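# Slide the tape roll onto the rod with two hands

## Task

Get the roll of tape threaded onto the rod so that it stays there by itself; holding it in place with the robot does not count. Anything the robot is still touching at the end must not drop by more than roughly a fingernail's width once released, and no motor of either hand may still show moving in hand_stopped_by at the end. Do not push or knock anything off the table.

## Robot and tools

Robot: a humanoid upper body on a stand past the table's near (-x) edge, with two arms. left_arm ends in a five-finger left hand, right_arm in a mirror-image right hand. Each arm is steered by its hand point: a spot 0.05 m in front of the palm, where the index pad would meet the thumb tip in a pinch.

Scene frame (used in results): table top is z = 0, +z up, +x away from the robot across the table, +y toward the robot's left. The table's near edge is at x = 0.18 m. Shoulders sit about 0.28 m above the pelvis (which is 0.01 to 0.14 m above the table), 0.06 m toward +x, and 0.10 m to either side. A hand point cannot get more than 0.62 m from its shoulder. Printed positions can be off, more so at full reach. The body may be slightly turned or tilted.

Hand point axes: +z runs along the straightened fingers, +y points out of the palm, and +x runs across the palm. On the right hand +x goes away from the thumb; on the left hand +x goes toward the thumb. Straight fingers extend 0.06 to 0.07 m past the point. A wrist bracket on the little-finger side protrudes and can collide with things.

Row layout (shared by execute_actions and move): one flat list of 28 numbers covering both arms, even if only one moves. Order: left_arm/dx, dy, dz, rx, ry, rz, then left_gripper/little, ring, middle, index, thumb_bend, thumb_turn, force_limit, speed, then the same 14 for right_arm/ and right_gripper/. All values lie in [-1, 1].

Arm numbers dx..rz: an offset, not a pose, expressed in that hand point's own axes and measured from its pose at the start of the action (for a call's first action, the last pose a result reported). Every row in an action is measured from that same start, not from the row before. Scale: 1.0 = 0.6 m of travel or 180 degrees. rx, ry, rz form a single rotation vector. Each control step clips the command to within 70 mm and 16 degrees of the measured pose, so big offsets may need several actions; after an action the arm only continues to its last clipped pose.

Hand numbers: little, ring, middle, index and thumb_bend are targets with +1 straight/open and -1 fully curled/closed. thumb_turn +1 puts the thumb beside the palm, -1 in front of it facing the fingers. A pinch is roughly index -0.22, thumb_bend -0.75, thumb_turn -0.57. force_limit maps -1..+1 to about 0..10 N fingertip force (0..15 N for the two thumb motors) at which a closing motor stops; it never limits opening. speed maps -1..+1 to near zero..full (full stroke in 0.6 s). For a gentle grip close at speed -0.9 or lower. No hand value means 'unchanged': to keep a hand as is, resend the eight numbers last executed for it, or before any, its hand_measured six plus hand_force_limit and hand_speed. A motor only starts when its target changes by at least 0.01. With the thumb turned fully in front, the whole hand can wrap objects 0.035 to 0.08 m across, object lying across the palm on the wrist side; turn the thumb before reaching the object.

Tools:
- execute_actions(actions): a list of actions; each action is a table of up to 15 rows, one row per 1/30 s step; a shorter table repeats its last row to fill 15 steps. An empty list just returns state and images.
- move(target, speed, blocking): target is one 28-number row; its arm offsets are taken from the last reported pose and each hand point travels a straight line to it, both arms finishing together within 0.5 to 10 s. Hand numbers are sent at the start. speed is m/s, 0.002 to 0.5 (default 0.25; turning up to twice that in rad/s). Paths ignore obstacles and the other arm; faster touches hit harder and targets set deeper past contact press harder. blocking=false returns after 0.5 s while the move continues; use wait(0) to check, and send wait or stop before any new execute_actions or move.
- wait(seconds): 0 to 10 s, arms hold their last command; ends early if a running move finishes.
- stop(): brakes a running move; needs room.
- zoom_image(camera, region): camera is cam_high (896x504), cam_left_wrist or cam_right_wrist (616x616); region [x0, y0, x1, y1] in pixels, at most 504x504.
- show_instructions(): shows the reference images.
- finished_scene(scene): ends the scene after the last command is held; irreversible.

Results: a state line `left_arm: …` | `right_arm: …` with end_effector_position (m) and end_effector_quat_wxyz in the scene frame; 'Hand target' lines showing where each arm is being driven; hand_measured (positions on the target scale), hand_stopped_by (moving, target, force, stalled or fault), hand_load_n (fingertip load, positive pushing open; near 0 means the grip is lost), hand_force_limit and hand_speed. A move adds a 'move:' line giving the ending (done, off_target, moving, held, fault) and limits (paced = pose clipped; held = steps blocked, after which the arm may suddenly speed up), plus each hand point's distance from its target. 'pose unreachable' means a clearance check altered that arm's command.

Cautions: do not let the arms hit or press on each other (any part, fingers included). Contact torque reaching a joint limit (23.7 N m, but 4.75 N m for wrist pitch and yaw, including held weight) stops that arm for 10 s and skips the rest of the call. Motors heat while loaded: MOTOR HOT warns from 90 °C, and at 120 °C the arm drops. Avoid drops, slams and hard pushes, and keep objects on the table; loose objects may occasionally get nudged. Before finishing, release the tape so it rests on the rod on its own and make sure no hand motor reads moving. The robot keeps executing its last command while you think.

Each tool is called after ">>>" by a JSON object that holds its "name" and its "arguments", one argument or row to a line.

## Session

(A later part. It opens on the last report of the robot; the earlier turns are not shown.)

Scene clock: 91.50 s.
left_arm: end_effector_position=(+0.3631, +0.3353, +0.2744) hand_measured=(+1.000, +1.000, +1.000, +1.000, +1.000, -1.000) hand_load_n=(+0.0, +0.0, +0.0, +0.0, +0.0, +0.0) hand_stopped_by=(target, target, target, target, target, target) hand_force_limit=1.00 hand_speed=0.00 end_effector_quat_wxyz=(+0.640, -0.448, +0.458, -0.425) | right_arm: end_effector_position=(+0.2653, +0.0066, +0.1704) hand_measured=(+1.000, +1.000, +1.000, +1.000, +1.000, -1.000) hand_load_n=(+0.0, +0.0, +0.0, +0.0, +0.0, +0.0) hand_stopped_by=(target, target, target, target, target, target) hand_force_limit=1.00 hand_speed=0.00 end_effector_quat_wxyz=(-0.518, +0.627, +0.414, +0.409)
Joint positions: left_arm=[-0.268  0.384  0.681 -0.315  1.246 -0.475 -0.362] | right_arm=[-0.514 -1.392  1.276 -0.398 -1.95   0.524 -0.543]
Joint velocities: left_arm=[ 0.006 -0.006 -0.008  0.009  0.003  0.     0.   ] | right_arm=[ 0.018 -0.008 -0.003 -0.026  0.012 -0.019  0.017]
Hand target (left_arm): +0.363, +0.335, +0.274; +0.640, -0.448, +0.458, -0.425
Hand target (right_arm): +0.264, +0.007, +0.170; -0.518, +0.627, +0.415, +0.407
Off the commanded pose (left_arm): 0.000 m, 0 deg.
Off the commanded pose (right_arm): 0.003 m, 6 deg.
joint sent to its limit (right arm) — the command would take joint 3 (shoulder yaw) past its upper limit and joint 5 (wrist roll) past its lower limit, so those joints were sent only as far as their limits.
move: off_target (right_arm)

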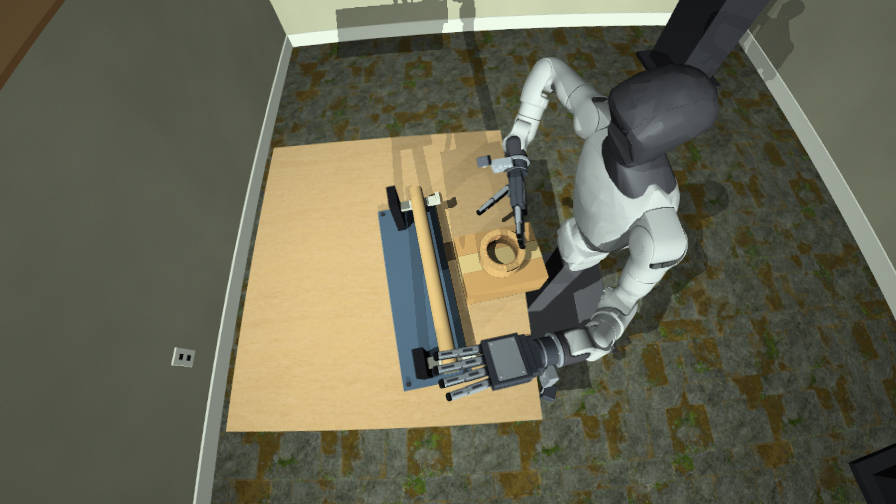

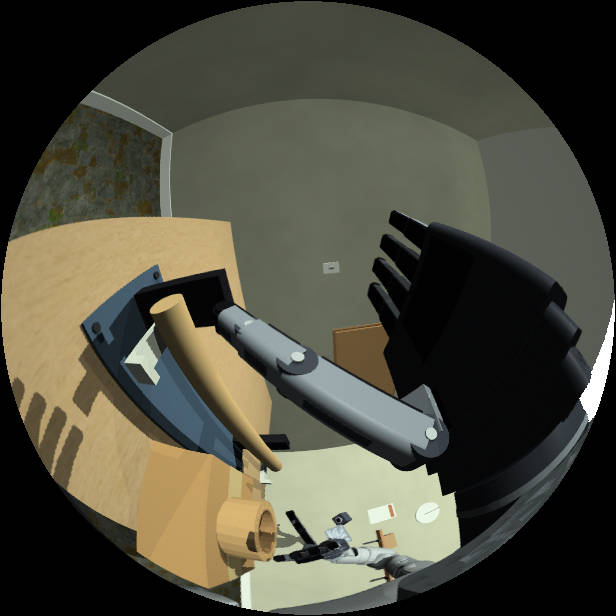

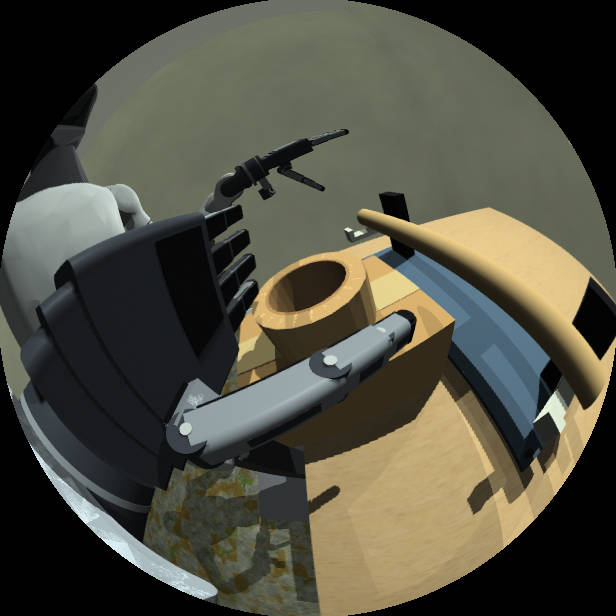

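>>> {"name": "move", "arguments": {
  "target": [0,0,0,0,0,0,1,1,1,1,1,-1,1,0,0,-0.05,0.0,0.04,0,0,1,1,1,1,1,-1,1,0],
  "speed": 0.05
}}

>>> {"name": "move", "arguments": {
  "target": [0,0,0,0,0,0,1,1,1,1,1,-1,1,0,-0.045,-0.015,0.07,0,0,0,1,1,1,1,1,-1,1,0],
  "speed": 0.03
}}

>>> {"name": "zoom_image", "arguments": {
  "camera": "cam_high",
  "region": [420,150,600,310]
}}

Scene clock: 102.90 s.
left_arm: end_effector_position=(+0.3631, +0.3353, +0.2744) hand_measured=(+1.000, +1.000, +1.000, +1.000, +1.000, -1.000) hand_load_n=(+0.0, +0.0, +0.0, +0.0, +0.0, +0.0) hand_stopped_by=(target, target, target, target, target, target) hand_force_limit=1.00 hand_speed=0.00 end_effector_quat_wxyz=(+0.640, -0.448, +0.458, -0.425) | right_arm: end_effector_position=(+0.2392, +0.0101, +0.1796) hand_measured=(+1.000, +1.000, +1.000, +1.000, +1.000, -1.000) hand_load_n=(+0.0, +0.0, +0.0, +0.0, +0.0, +0.0) hand_stopped_by=(target, target, target, target, target, target) hand_force_limit=1.00 hand_speed=0.00 end_effector_quat_wxyz=(-0.556, +0.594, +0.437, +0.383)
Joint positions: left_arm=[-0.268  0.384  0.681 -0.315  1.246 -0.475 -0.362] | right_arm=[-0.491 -1.424  1.277 -0.415 -1.95   0.548 -0.676]
Joint velocities: left_arm=[-0.008 -0.005  0.003  0.006 -0.003  0.     0.   ] | right_arm=[ 0.     0.005 -0.002 -0.009 -0.002  0.     0.   ]
Hand target (left_arm): +0.363, +0.335, +0.274; +0.640, -0.448, +0.458, -0.425
Hand target (right_arm): +0.237, +0.010, +0.180; +0.557, -0.593, -0.438, -0.381
Off the commanded pose (left_arm): 0.000 m, 0 deg.
Off the commanded pose (right_arm): 0.002 m, 0 deg.
joint sent to its limit (right arm) — the command would take joint 3 (shoulder yaw) past its upper limit and joint 5 (wrist roll) past its lower limit, so those joints were sent only as far as their limits.
move: done

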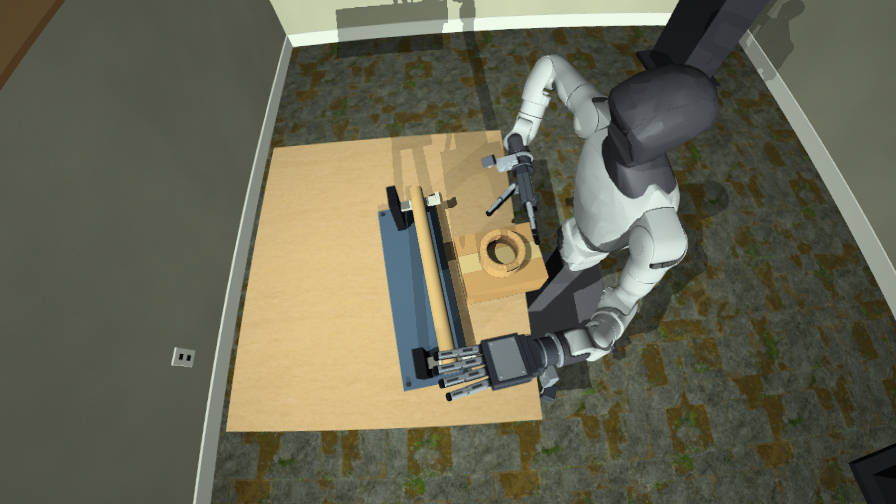

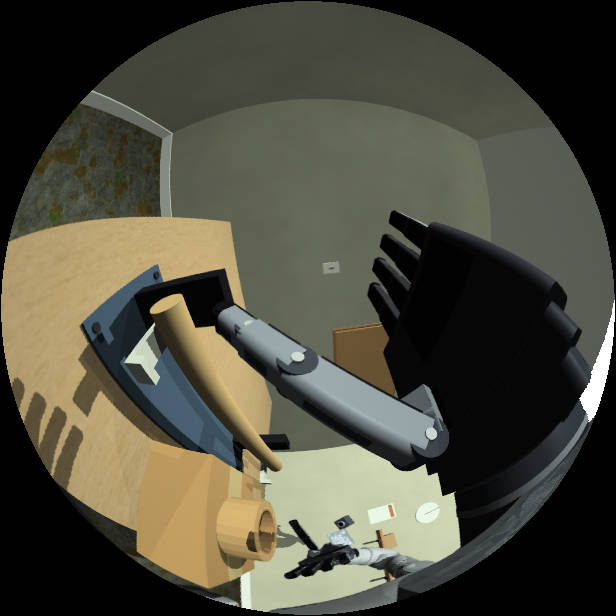

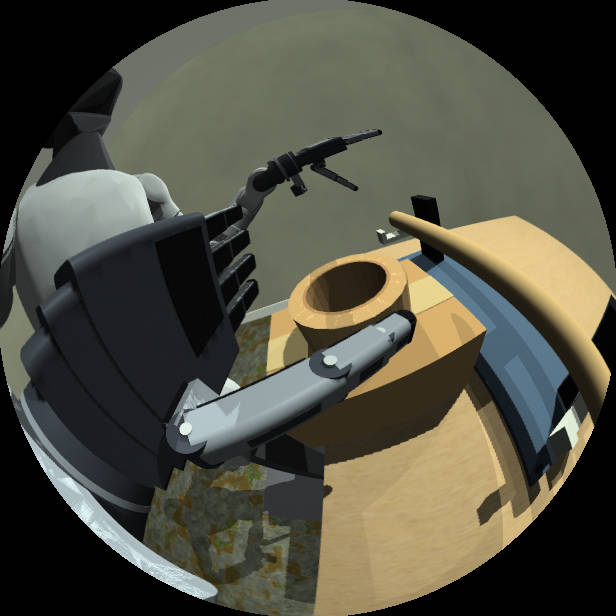

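Scene clock: 104.87 s.
left_arm: end_effector_position=(+0.3631, +0.3353, +0.2744) hand_measured=(+1.000, +1.000, +1.000, +1.000, +1.000, -1.000) hand_load_n=(+0.0, +0.0, +0.0, +0.0, +0.0, +0.0) hand_stopped_by=(target, target, target, target, target, target) hand_force_limit=1.00 hand_speed=0.00 end_effector_quat_wxyz=(+0.640, -0.448, +0.458, -0.425) | right_arm: end_effector_position=(+0.2204, +0.0481, +0.1540) hand_measured=(+1.000, +1.000, +1.000, +1.000, +1.000, -1.000) hand_load_n=(+0.0, +0.0, +0.0, +0.0, +0.0, +0.0) hand_stopped_by=(target, target, target, target, target, target) hand_force_limit=1.00 hand_speed=0.00 end_effector_quat_wxyz=(-0.593, +0.605, +0.415, +0.332)
Joint positions: left_arm=[-0.268  0.384  0.681 -0.315  1.246 -0.475 -0.362] | right_arm=[-0.528 -1.21   1.277 -0.381 -1.95   0.357 -0.617]
Joint velocities: left_arm=[ 0.017  0.006 -0.012  0.    -0.003  0.     0.   ] | right_arm=[-0.018  0.     0.002  0.008 -0.003 -0.012  0.005]
Hand target (left_arm): +0.363, +0.335, +0.274; +0.640, -0.448, +0.458, -0.425
Hand target (right_arm): +0.219, +0.049, +0.153; +0.594, -0.605, -0.416, -0.330
Off the commanded pose (left_arm): 0.000 m, 0 deg.
Off the commanded pose (right_arm): 0.001 m, 8 deg.
joint sent to its limit (right arm) — the command would take joint 3 (shoulder yaw) past its upper limit and joint 5 (wrist roll) past its lower limit, so those joints were sent only as far as their limits.
move: off_target (right_arm)

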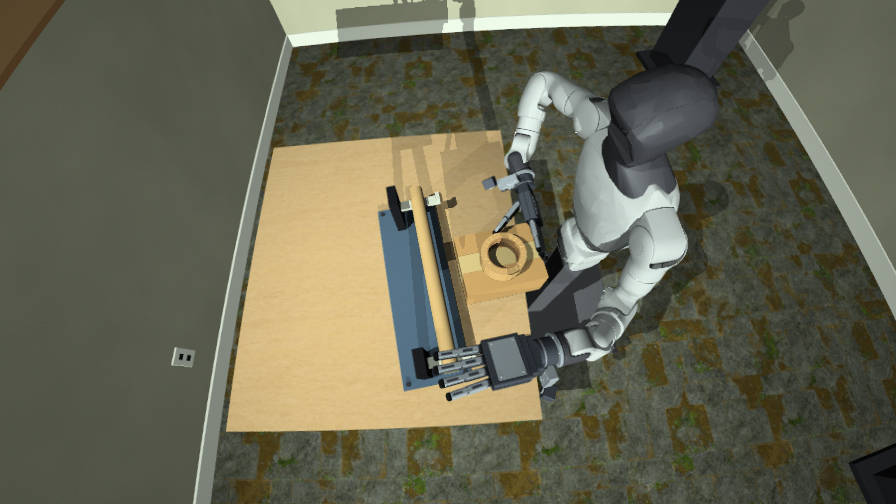

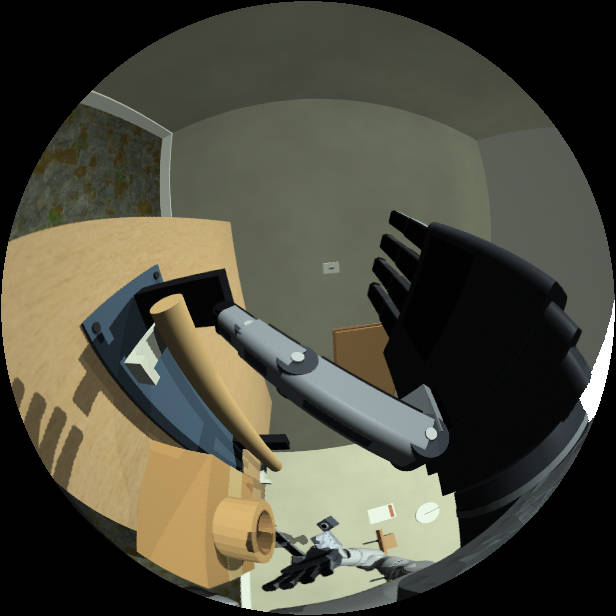

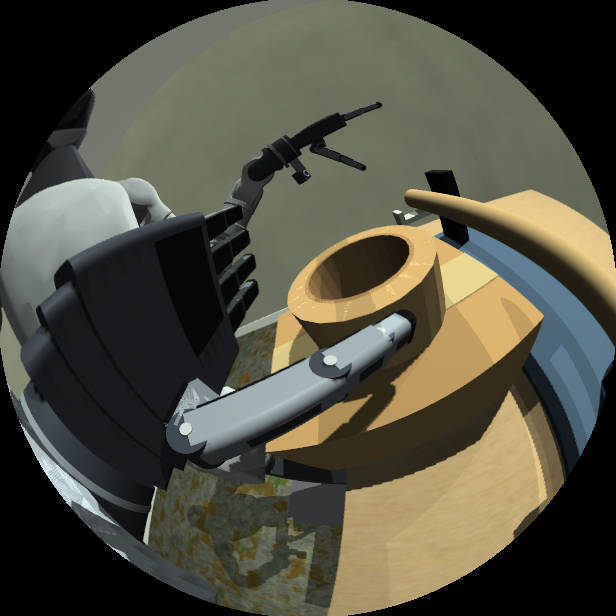

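Region (420, 150, 600, 310) of cam_high's 896x504 image, scaled by 2.800, with more detail than that image has.

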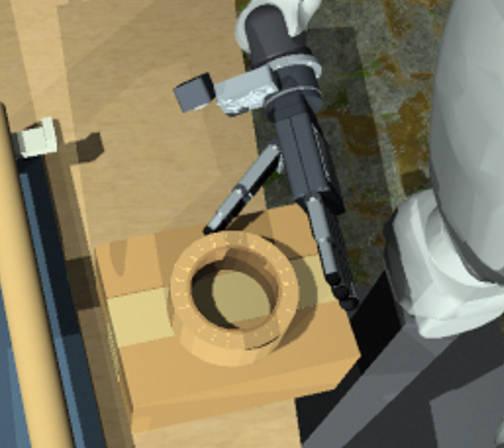

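>>> {"name": "move", "arguments": {
  "target": [0,0,0,0,0,0,1,1,1,1,1,-1,1,0,0.01,0.04,-0.01,-0.05,0.03,-0.05,1,1,1,1,1,-1,1,0],
  "speed": 0.03
}}

>>> {"name": "move", "arguments": {
  "target": [0,0,0,0,0,0,1,1,1,1,1,-1,1,0,-0.01,0.005,0.05,0,0.02,-0.03,1,1,1,1,1,-1,1,0],
  "speed": 0.03
}}

>>> {"name": "zoom_image", "arguments": {
  "camera": "cam_high",
  "region": [420,150,600,310]
}}

Scene clock: 119.20 s.
left_arm: end_effector_position=(+0.3631, +0.3353, +0.2744) hand_measured=(+1.000, +1.000, +1.000, +1.000, +1.000, -1.000) hand_load_n=(+0.0, +0.0, +0.0, +0.0, +0.0, +0.0) hand_stopped_by=(target, target, target, target, target, target) hand_force_limit=1.00 hand_speed=0.00 end_effector_quat_wxyz=(+0.640, -0.448, +0.458, -0.425) | right_arm: end_effector_position=(+0.2483, +0.0436, +0.1503) hand_measured=(+1.000, +1.000, +1.000, +1.000, +1.000, -1.000) hand_load_n=(+0.0, +0.0, +0.0, +0.0, +0.0, +0.0) hand_stopped_by=(target, target, target, target, target, target) hand_force_limit=1.00 hand_speed=0.00 end_effector_quat_wxyz=(-0.582, +0.602, +0.380, +0.392)
Joint positions: left_arm=[-0.268  0.384  0.681 -0.315  1.246 -0.475 -0.362] | right_arm=[-0.482 -1.135  1.277 -0.25  -1.95   0.509 -0.609]
Joint velocities: left_arm=[ 0.012 -0.006 -0.014  0.009 -0.002  0.     0.   ] | right_arm=[-0.011 -0.009  0.005  0.003  0.008  0.011 -0.011]
Hand target (left_arm): +0.363, +0.335, +0.274; +0.640, -0.448, +0.458, -0.425
Hand target (right_arm): +0.247, +0.044, +0.150; +0.583, -0.601, -0.381, -0.391
Off the commanded pose (left_arm): 0.000 m, 0 deg.
Off the commanded pose (right_arm): 0.003 m, 8 deg.
joint sent to its limit (right arm) — the command would take joint 3 (shoulder yaw) past its upper limit and joint 5 (wrist roll) past its lower limit, so those joints were sent only as far as their limits.
move: off_target (right_arm)

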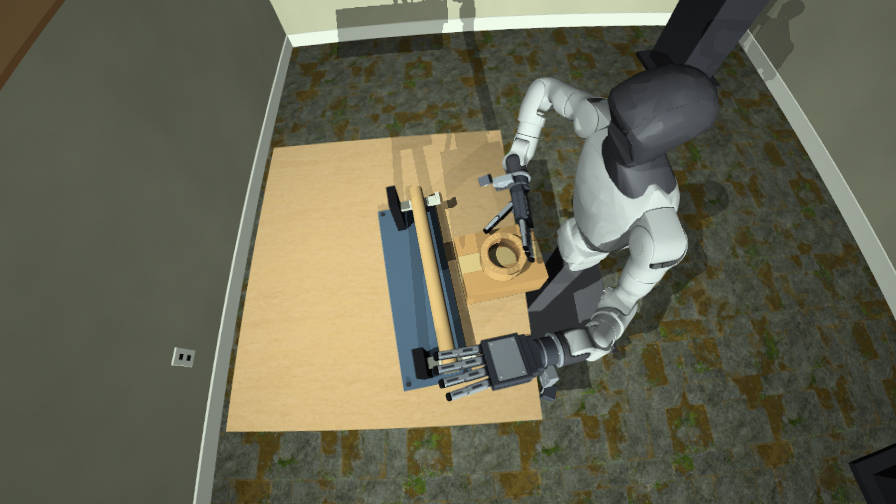

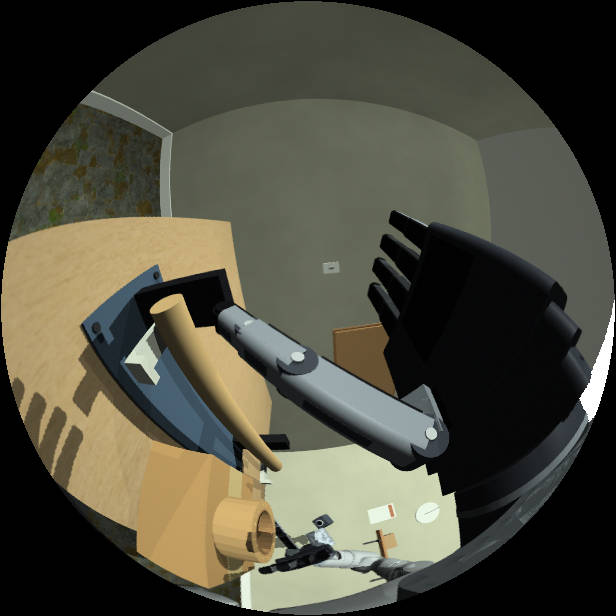

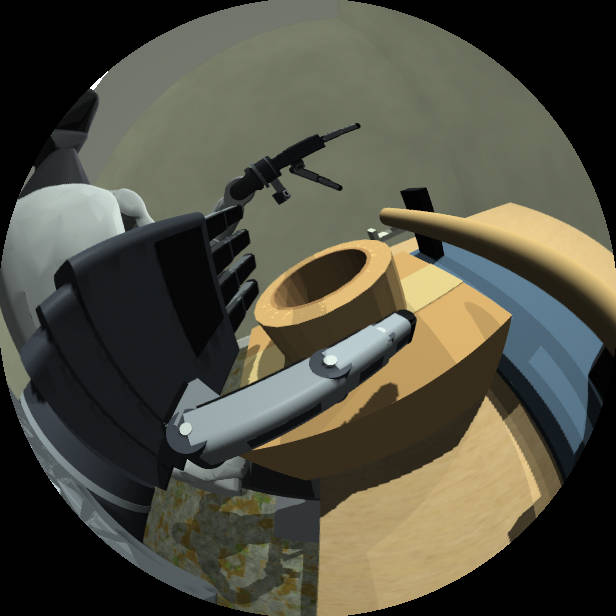

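Scene clock: 121.30 s.
left_arm: end_effector_position=(+0.3631, +0.3353, +0.2744) hand_measured=(+1.000, +1.000, +1.000, +1.000, +1.000, -1.000) hand_load_n=(+0.0, +0.0, +0.0, +0.0, +0.0, +0.0) hand_stopped_by=(target, target, target, target, target, target) hand_force_limit=1.00 hand_speed=0.00 end_effector_quat_wxyz=(+0.640, -0.448, +0.458, -0.425) | right_arm: end_effector_position=(+0.2518, +0.0727, +0.1449) hand_measured=(+1.000, +1.000, +1.000, +1.000, +1.000, -1.000) hand_load_n=(+0.0, +0.0, +0.0, +0.0, +0.0, -1.0) hand_stopped_by=(target, target, target, target, target, target) hand_force_limit=1.00 hand_speed=0.00 end_effector_quat_wxyz=(+0.615, -0.566, -0.368, -0.408)
Joint positions: left_arm=[-0.268  0.384  0.681 -0.315  1.246 -0.475 -0.362] | right_arm=[-0.496 -0.927  1.277 -0.066 -1.95   0.559 -0.685]
Joint velocities: left_arm=[-0.02  -0.002  0.     0.     0.     0.     0.   ] | right_arm=[ 0.     0.018 -0.006  0.029  0.009  0.014 -0.018]
Hand target (left_arm): +0.363, +0.335, +0.274; +0.640, -0.448, +0.458, -0.425
Hand target (right_arm): +0.250, +0.074, +0.144; +0.616, -0.565, -0.370, -0.405
Off the commanded pose (left_arm): 0.000 m, 0 deg.
Off the commanded pose (right_arm): 0.003 m, 6 deg.
joint sent to its limit (right arm) — the command would take joint 3 (shoulder yaw) past its upper limit and joint 5 (wrist roll) past its lower limit, so those joints were sent only as far as their limits.
move: off_target (right_arm)

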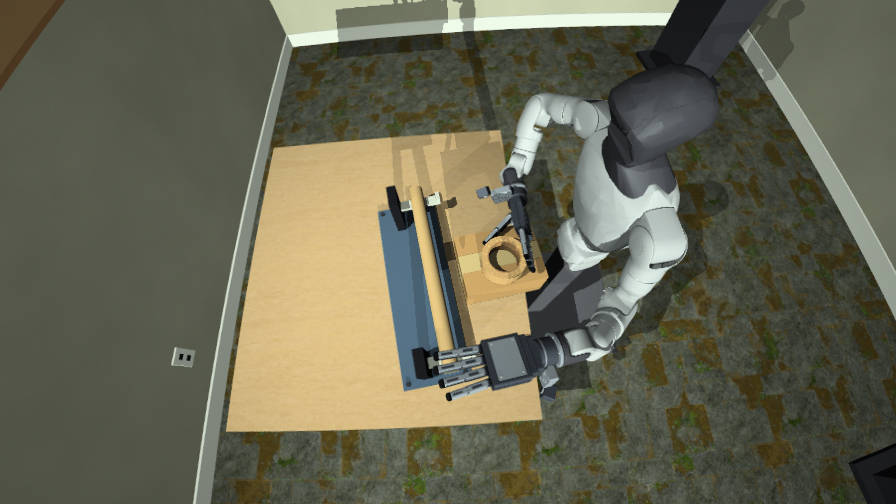

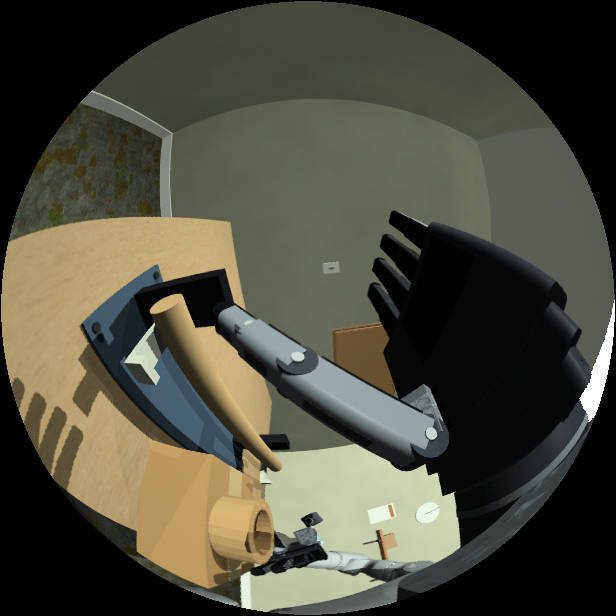

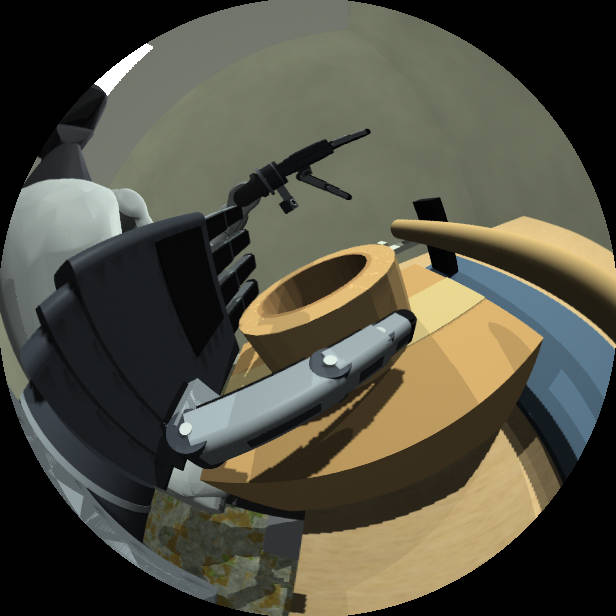

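Region (420, 150, 600, 310) of cam_high's 896x504 image, scaled by 2.800, with more detail than that image has.

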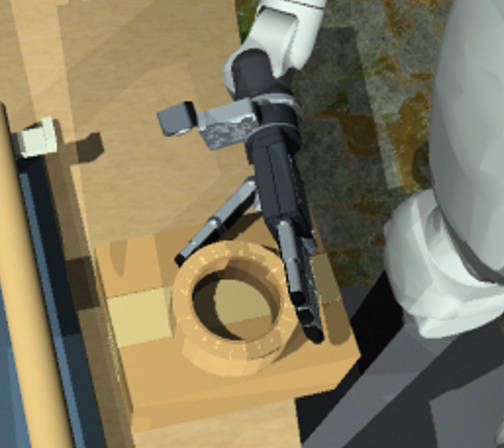

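>>> {"name": "move", "arguments": {
  "target": [0,0,0,0,0,0,1,1,1,1,1,-1,1,0,0,0,0,0,0,0,1,1,-0.3,-0.3,1,-1,-0.4,-0.5]
}}

>>> {"name": "zoom_image", "arguments": {
  "camera": "cam_high",
  "region": [420,150,600,310]
}}

Scene clock: 128.93 s.
left_arm: end_effector_position=(+0.3631, +0.3353, +0.2744) hand_measured=(+1.000, +1.000, +1.000, +1.000, +1.000, -1.000) hand_load_n=(+0.0, +0.0, +0.0, +0.0, +0.0, +0.0) hand_stopped_by=(target, target, target, target, target, target) hand_force_limit=1.00 hand_speed=0.00 end_effector_quat_wxyz=(+0.640, -0.448, +0.458, -0.425) | right_arm: end_effector_position=(+0.2513, +0.0732, +0.1461) hand_measured=(+1.000, +1.000, -0.300, +0.866, +1.000, -1.000) hand_load_n=(+0.0, +0.0, +0.0, +2.5, +1.5, -2.0) hand_stopped_by=(target, target, target, force, target, target) hand_force_limit=-0.40 hand_speed=-0.50 end_effector_quat_wxyz=(+0.616, -0.564, -0.368, -0.408)
Joint positions: left_arm=[-0.268  0.384  0.681 -0.315  1.246 -0.475 -0.362] | right_arm=[-0.496 -0.926  1.277 -0.067 -1.95   0.562 -0.688]
Joint velocities: left_arm=[-0.006 -0.003 -0.008  0.     0.006  0.     0.   ] | right_arm=[ 0.006 -0.002  0.    -0.009 -0.002  0.     0.   ]
Hand target (left_arm): +0.363, +0.335, +0.274; +0.640, -0.448, +0.458, -0.425
Hand target (right_arm): +0.252, +0.073, +0.145; +0.615, -0.566, -0.368, -0.408
Off the commanded pose (left_arm): 0.000 m, 0 deg.
Off the commanded pose (right_arm): 0.001 m, 0 deg.
move: done

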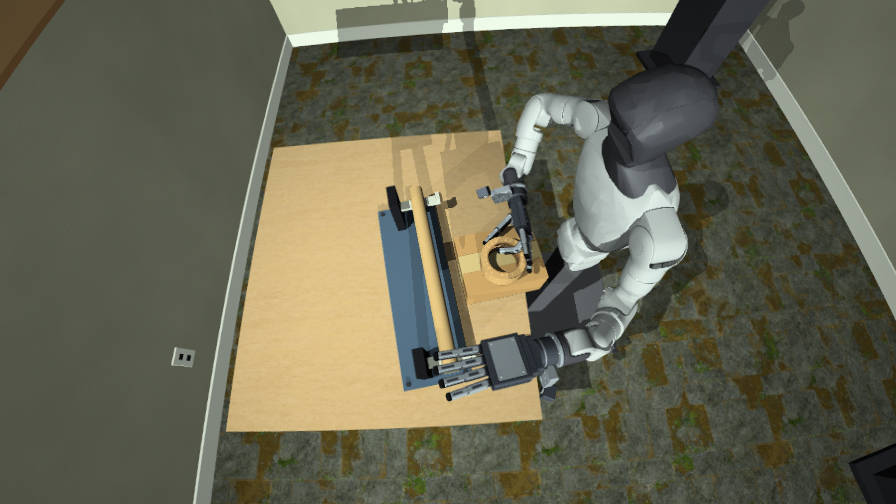

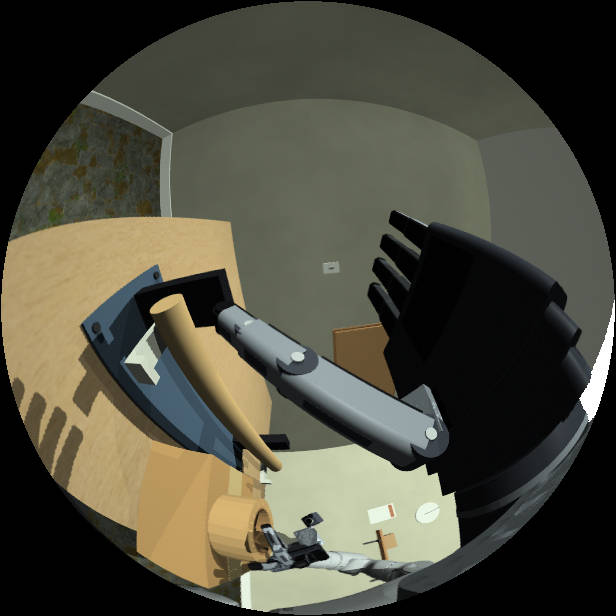

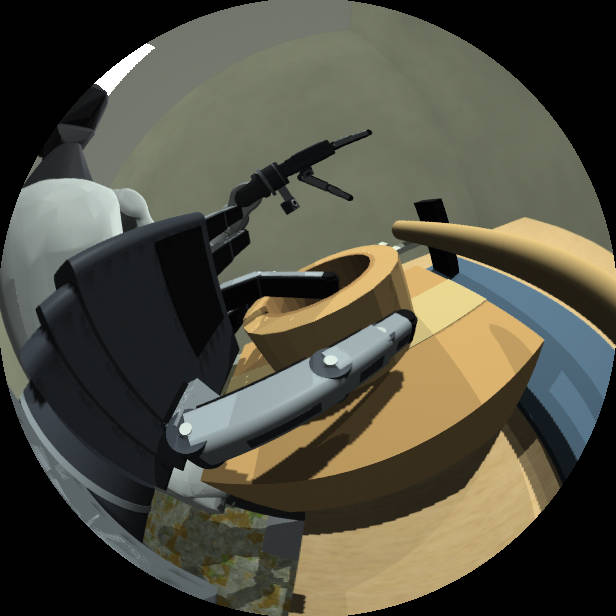

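Region (420, 150, 600, 310) of cam_high's 896x504 image, scaled by 2.800, with more detail than that image has.

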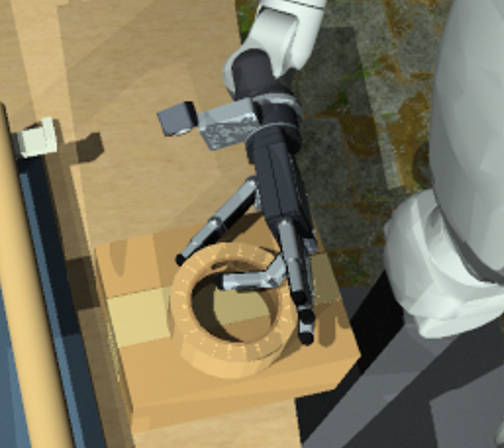

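>>> {"name": "move", "arguments": {
  "target": [0,0,0,0,0,0,1,1,1,1,1,-1,1,0,0,0,0,0,0,0,1,-0.5,-0.55,1,1,-1,0,-0.5]
}}

>>> {"name": "move", "arguments": {
  "target": [0,0,0,0,0,0,1,1,1,1,1,-1,1,0,0,0,-0.13,0,0,0,1,-0.5,-0.55,1,1,-1,0,-0.5],
  "speed": 0.03
}}

>>> {"name": "zoom_image", "arguments": {
  "camera": "cam_high",
  "region": [420,150,600,310]
}}

Scene clock: 138.00 s.
left_arm: end_effector_position=(+0.3631, +0.3353, +0.2744) hand_measured=(+1.000, +1.000, +1.000, +1.000, +1.000, -1.000) hand_load_n=(+0.0, +0.0, +0.0, +0.0, +0.0, +0.0) hand_stopped_by=(target, target, target, target, target, target) hand_force_limit=1.00 hand_speed=0.00 end_effector_quat_wxyz=(+0.640, -0.448, +0.458, -0.425) | right_arm: end_effector_position=(+0.2514, +0.0732, +0.1464) hand_measured=(+1.000, -0.500, -0.516, +1.000, +1.000, -1.000) hand_load_n=(+0.0, +0.0, +7.0, +0.0, +1.5, -0.5) hand_stopped_by=(target, target, force, target, target, target) hand_force_limit=0.00 hand_speed=-0.50 end_effector_quat_wxyz=(+0.616, -0.563, -0.368, -0.409)
Joint positions: left_arm=[-0.268  0.384  0.681 -0.315  1.246 -0.475 -0.362] | right_arm=[-0.496 -0.926  1.276 -0.067 -1.95   0.563 -0.688]
Joint velocities: left_arm=[-0.014 -0.009 -0.006 -0.002  0.     0.     0.   ] | right_arm=[0.    0.002 0.005 0.006 0.003 0.    0.   ]
Hand target (left_arm): +0.363, +0.335, +0.274; +0.640, -0.448, +0.458, -0.425
Hand target (right_arm): +0.251, +0.073, +0.146; +0.616, -0.564, -0.368, -0.408
Off the commanded pose (left_arm): 0.000 m, 0 deg.
Off the commanded pose (right_arm): 0.000 m, 0 deg.
move: done

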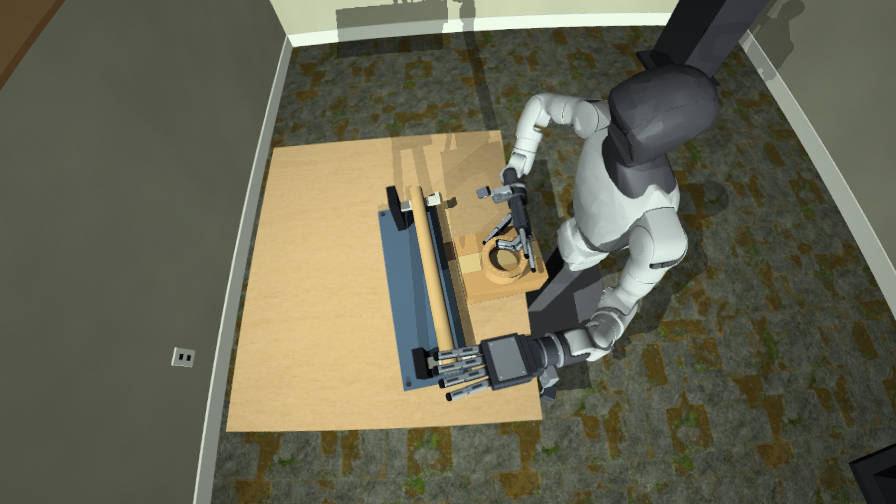

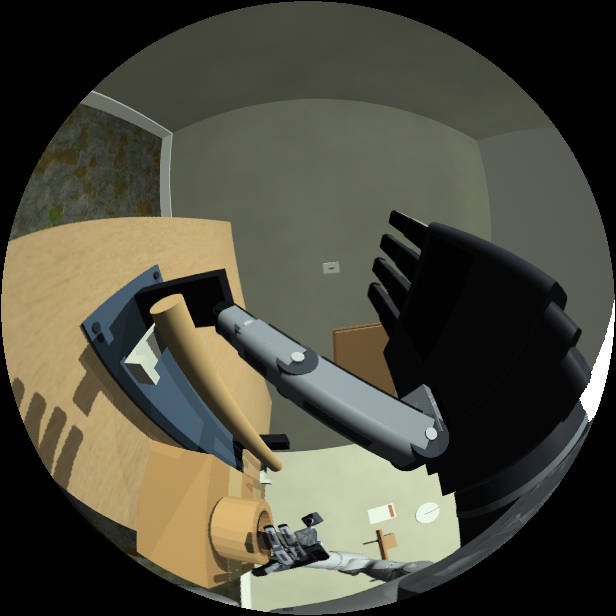

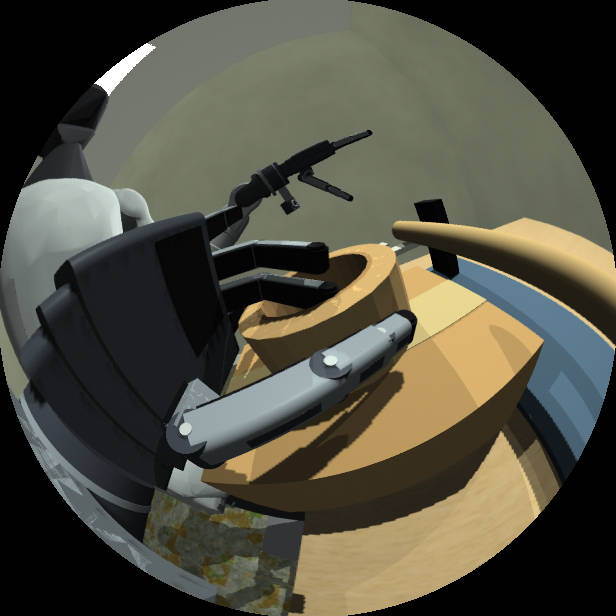

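Scene clock: 140.87 s.
left_arm: end_effector_position=(+0.3631, +0.3353, +0.2744) hand_measured=(+1.000, +1.000, +1.000, +1.000, +1.000, -1.000) hand_load_n=(+0.0, +0.0, +0.0, +0.0, +0.0, +0.0) hand_stopped_by=(target, target, target, target, target, target) hand_force_limit=1.00 hand_speed=0.00 end_effector_quat_wxyz=(+0.640, -0.448, +0.458, -0.425) | right_arm: end_effector_position=(+0.2548, -0.0015, +0.1426) hand_measured=(+1.000, -0.500, -0.516, +1.000, +1.000, -1.000) hand_load_n=(+0.0, +0.0, +1.5, +0.0, +0.0, +0.5) hand_stopped_by=(target, target, force, target, target, target) hand_force_limit=0.00 hand_speed=-0.50 end_effector_quat_wxyz=(+0.620, -0.556, -0.367, -0.414)
Joint positions: left_arm=[-0.268  0.384  0.681 -0.315  1.246 -0.475 -0.362] | right_arm=[-0.382 -1.09   1.243  0.085 -1.739  0.714 -1.088]
Joint velocities: left_arm=[-0.009 -0.005 -0.002  0.002  0.005  0.     0.   ] | right_arm=[ 0.005 -0.008  0.     0.003 -0.009  0.    -0.001]
Hand target (left_arm): +0.363, +0.335, +0.274; +0.640, -0.448, +0.458, -0.425
Hand target (right_arm): +0.255, -0.005, +0.140; +0.617, -0.562, -0.365, -0.413
Off the commanded pose (left_arm): 0.000 m, 0 deg.
Off the commanded pose (right_arm): 0.006 m, 1 deg.
move: off_target (right_arm)

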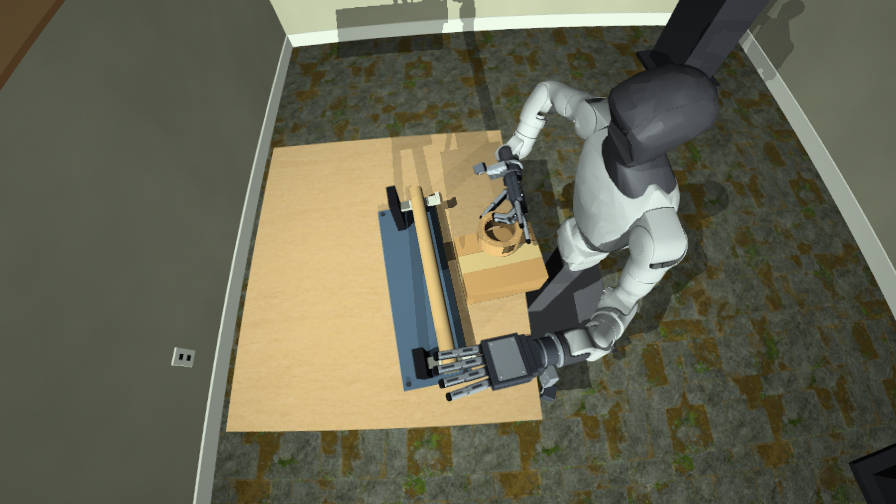

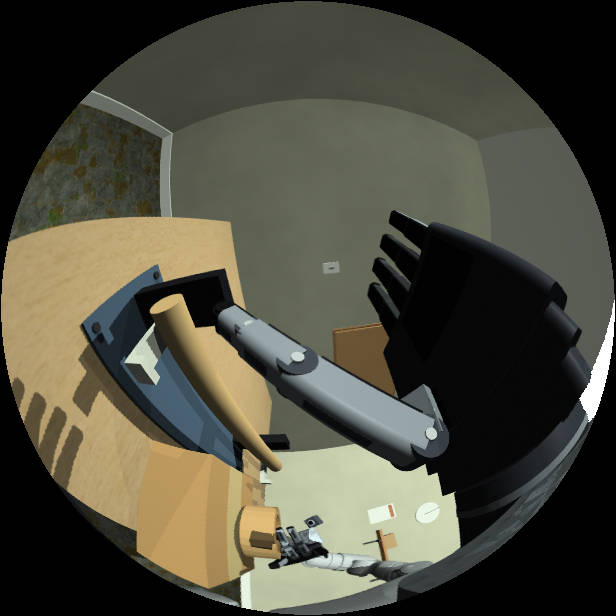

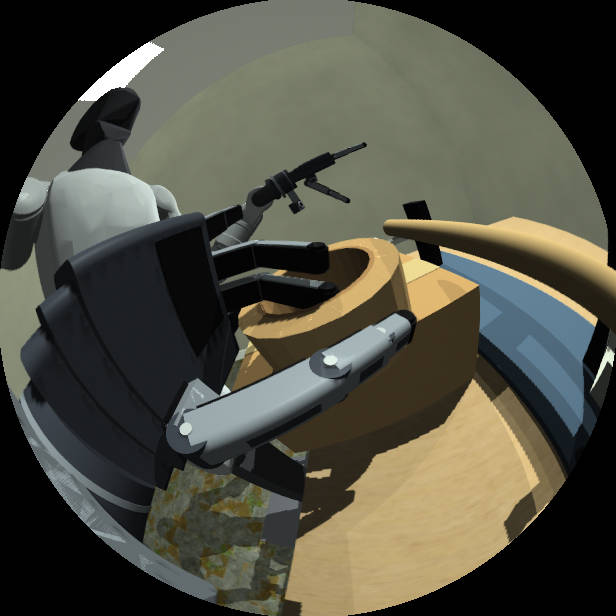

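Region (420, 150, 600, 310) of cam_high's 896x504 image, scaled by 2.800, with more detail than that image has.

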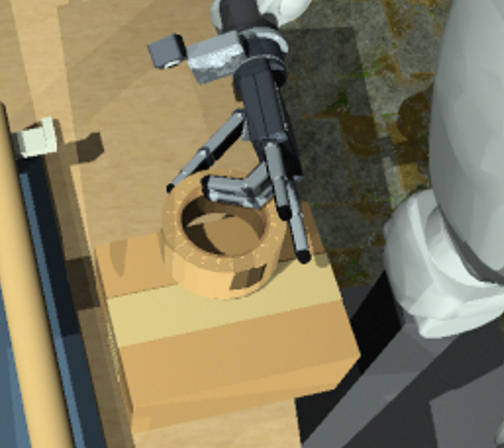

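>>> {"name": "move", "arguments": {
  "target": [0,0,0,0,0,0,1,1,1,1,1,-1,1,0,0.01,0,0,0,0,0,1,1,1,1,1,-1,0,-0.3],
  "speed": 0.02
}}

>>> {"name": "move", "arguments": {
  "target": [0,0,0,0,0,0,1,1,1,1,1,-1,1,0,-0.005,0,-0.01,0,0,-0.09,1,1,1,1,1,-1,0,-0.3],
  "speed": 0.04
}}

>>> {"name": "zoom_image", "arguments": {
  "camera": "cam_high",
  "region": [420,150,600,310]
}}

Scene clock: 146.87 s.
left_arm: end_effector_position=(+0.3631, +0.3353, +0.2744) hand_measured=(+1.000, +1.000, +1.000, +1.000, +1.000, -1.000) hand_load_n=(+0.0, +0.0, +0.0, +0.0, +0.0, +0.0) hand_stopped_by=(target, target, target, target, target, target) hand_force_limit=1.00 hand_speed=0.00 end_effector_quat_wxyz=(+0.640, -0.448, +0.458, -0.425) | right_arm: end_effector_position=(+0.2552, -0.0017, +0.1473) hand_measured=(+1.000, +1.000, +1.000, +1.000, +1.000, -1.000) hand_load_n=(+0.0, +0.0, +0.0, +0.0, +0.0, +0.0) hand_stopped_by=(target, target, target, target, target, target) hand_force_limit=0.00 hand_speed=-0.30 end_effector_quat_wxyz=(+0.621, -0.555, -0.369, -0.413)
Joint positions: left_arm=[-0.268  0.384  0.681 -0.315  1.246 -0.475 -0.362] | right_arm=[-0.389 -1.114  1.242  0.058 -1.735  0.704 -1.083]
Joint velocities: left_arm=[ 0.     0.002 -0.002 -0.005 -0.009  0.     0.   ] | right_arm=[-0.014 -0.014 -0.011 -0.003 -0.006  0.     0.   ]
Hand target (left_arm): +0.363, +0.335, +0.274; +0.640, -0.448, +0.458, -0.425
Hand target (right_arm): +0.257, -0.002, +0.148; +0.620, -0.556, -0.368, -0.414
Off the commanded pose (left_arm): 0.000 m, 0 deg.
Off the commanded pose (right_arm): 0.002 m, 0 deg.
move: done

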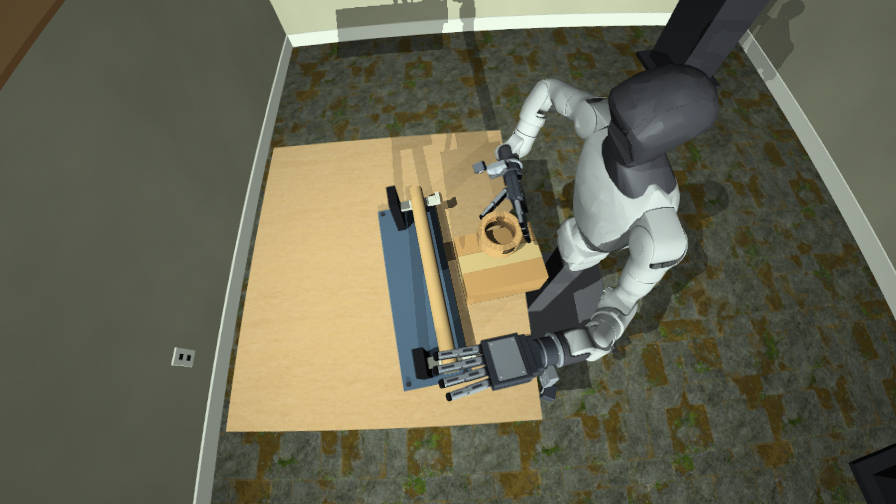

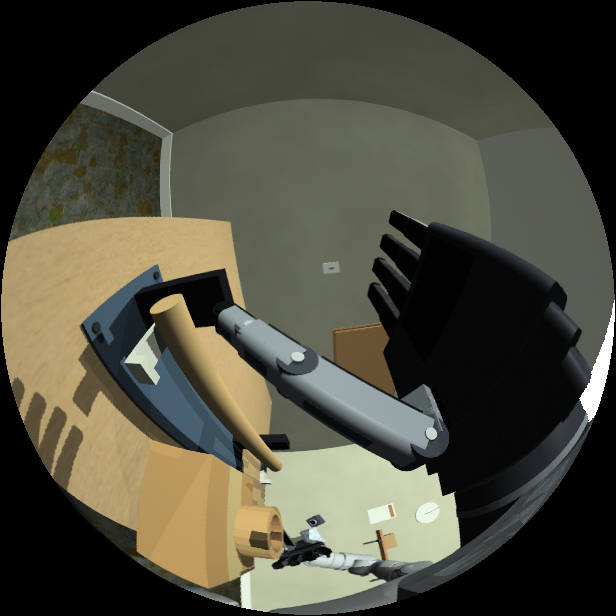

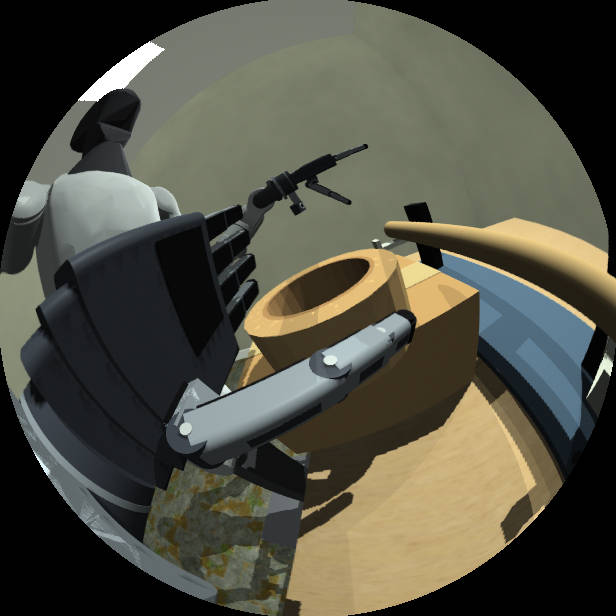

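Scene clock: 150.63 s.
left_arm: end_effector_position=(+0.3631, +0.3353, +0.2744) hand_measured=(+1.000, +1.000, +1.000, +1.000, +1.000, -1.000) hand_load_n=(+0.0, +0.0, +0.0, +0.0, +0.0, +0.0) hand_stopped_by=(target, target, target, target, target, target) hand_force_limit=1.00 hand_speed=0.00 end_effector_quat_wxyz=(+0.640, -0.448, +0.458, -0.425) | right_arm: end_effector_position=(+0.2579, -0.0094, +0.1450) hand_measured=(+1.000, +1.000, +1.000, +1.000, +1.000, -1.000) hand_load_n=(+0.0, +0.0, +0.0, +0.0, +0.0, +0.0) hand_stopped_by=(target, target, target, target, target, target) hand_force_limit=0.00 hand_speed=-0.30 end_effector_quat_wxyz=(+0.555, -0.499, -0.439, -0.501)
Joint positions: left_arm=[-0.268  0.384  0.681 -0.315  1.246 -0.475 -0.362] | right_arm=[-0.322 -0.994  1.242  0.258 -1.91   1.041 -1.051]
Joint velocities: left_arm=[ 0.    -0.011 -0.005  0.     0.012  0.     0.   ] | right_arm=[ 0.002  0.005 -0.005  0.014 -0.002  0.004  0.001]
Hand target (left_arm): +0.363, +0.335, +0.274; +0.640, -0.448, +0.458, -0.425
Hand target (right_arm): +0.257, -0.009, +0.144; +0.554, -0.498, -0.440, -0.501
Off the commanded pose (left_arm): 0.000 m, 0 deg.
Off the commanded pose (right_arm): 0.004 m, 1 deg.
move: off_target (right_arm)

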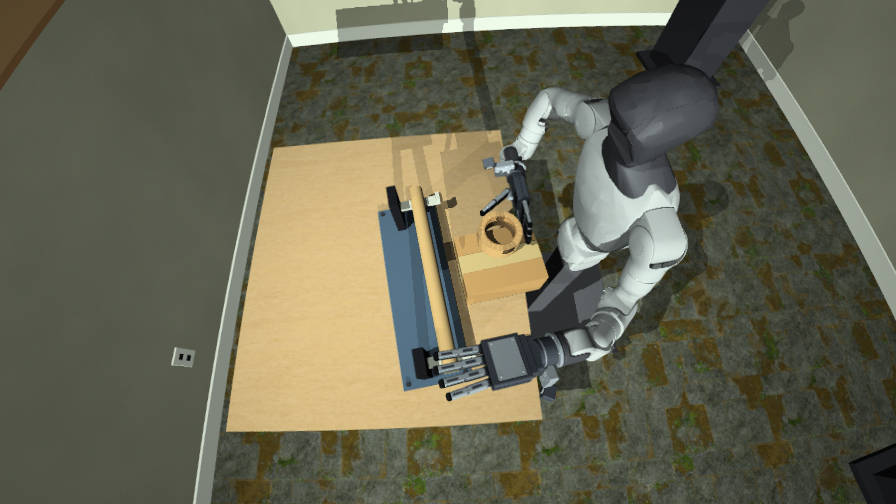

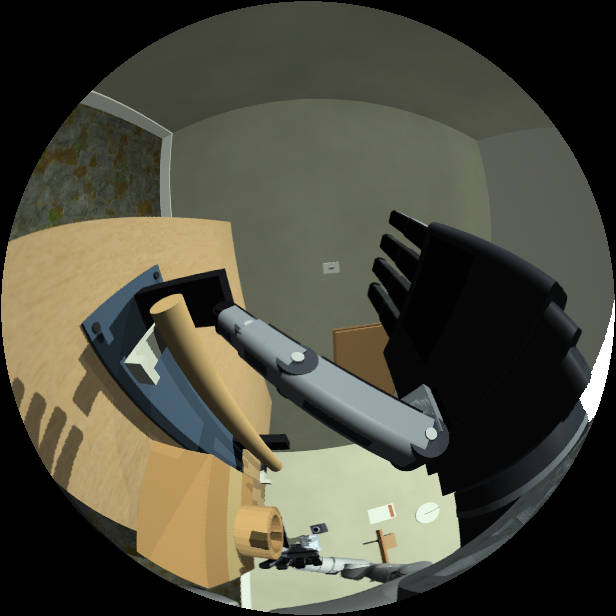

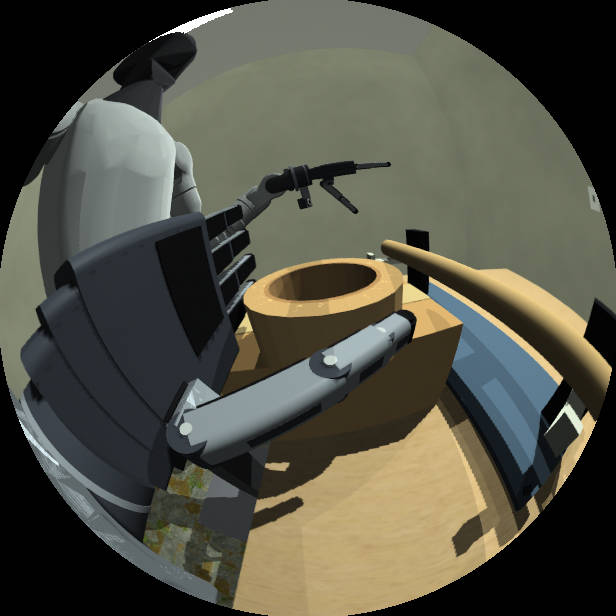

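Region (420, 150, 600, 310) of cam_high's 896x504 image, scaled by 2.800, with more detail than that image has.

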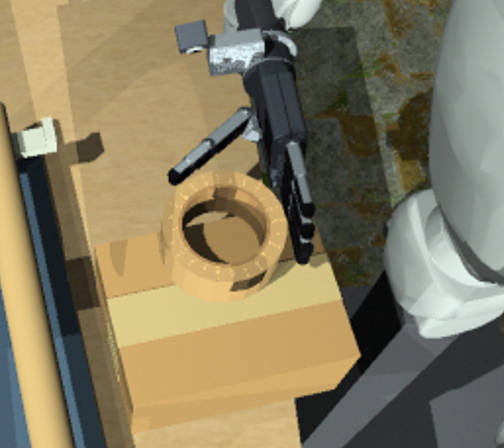

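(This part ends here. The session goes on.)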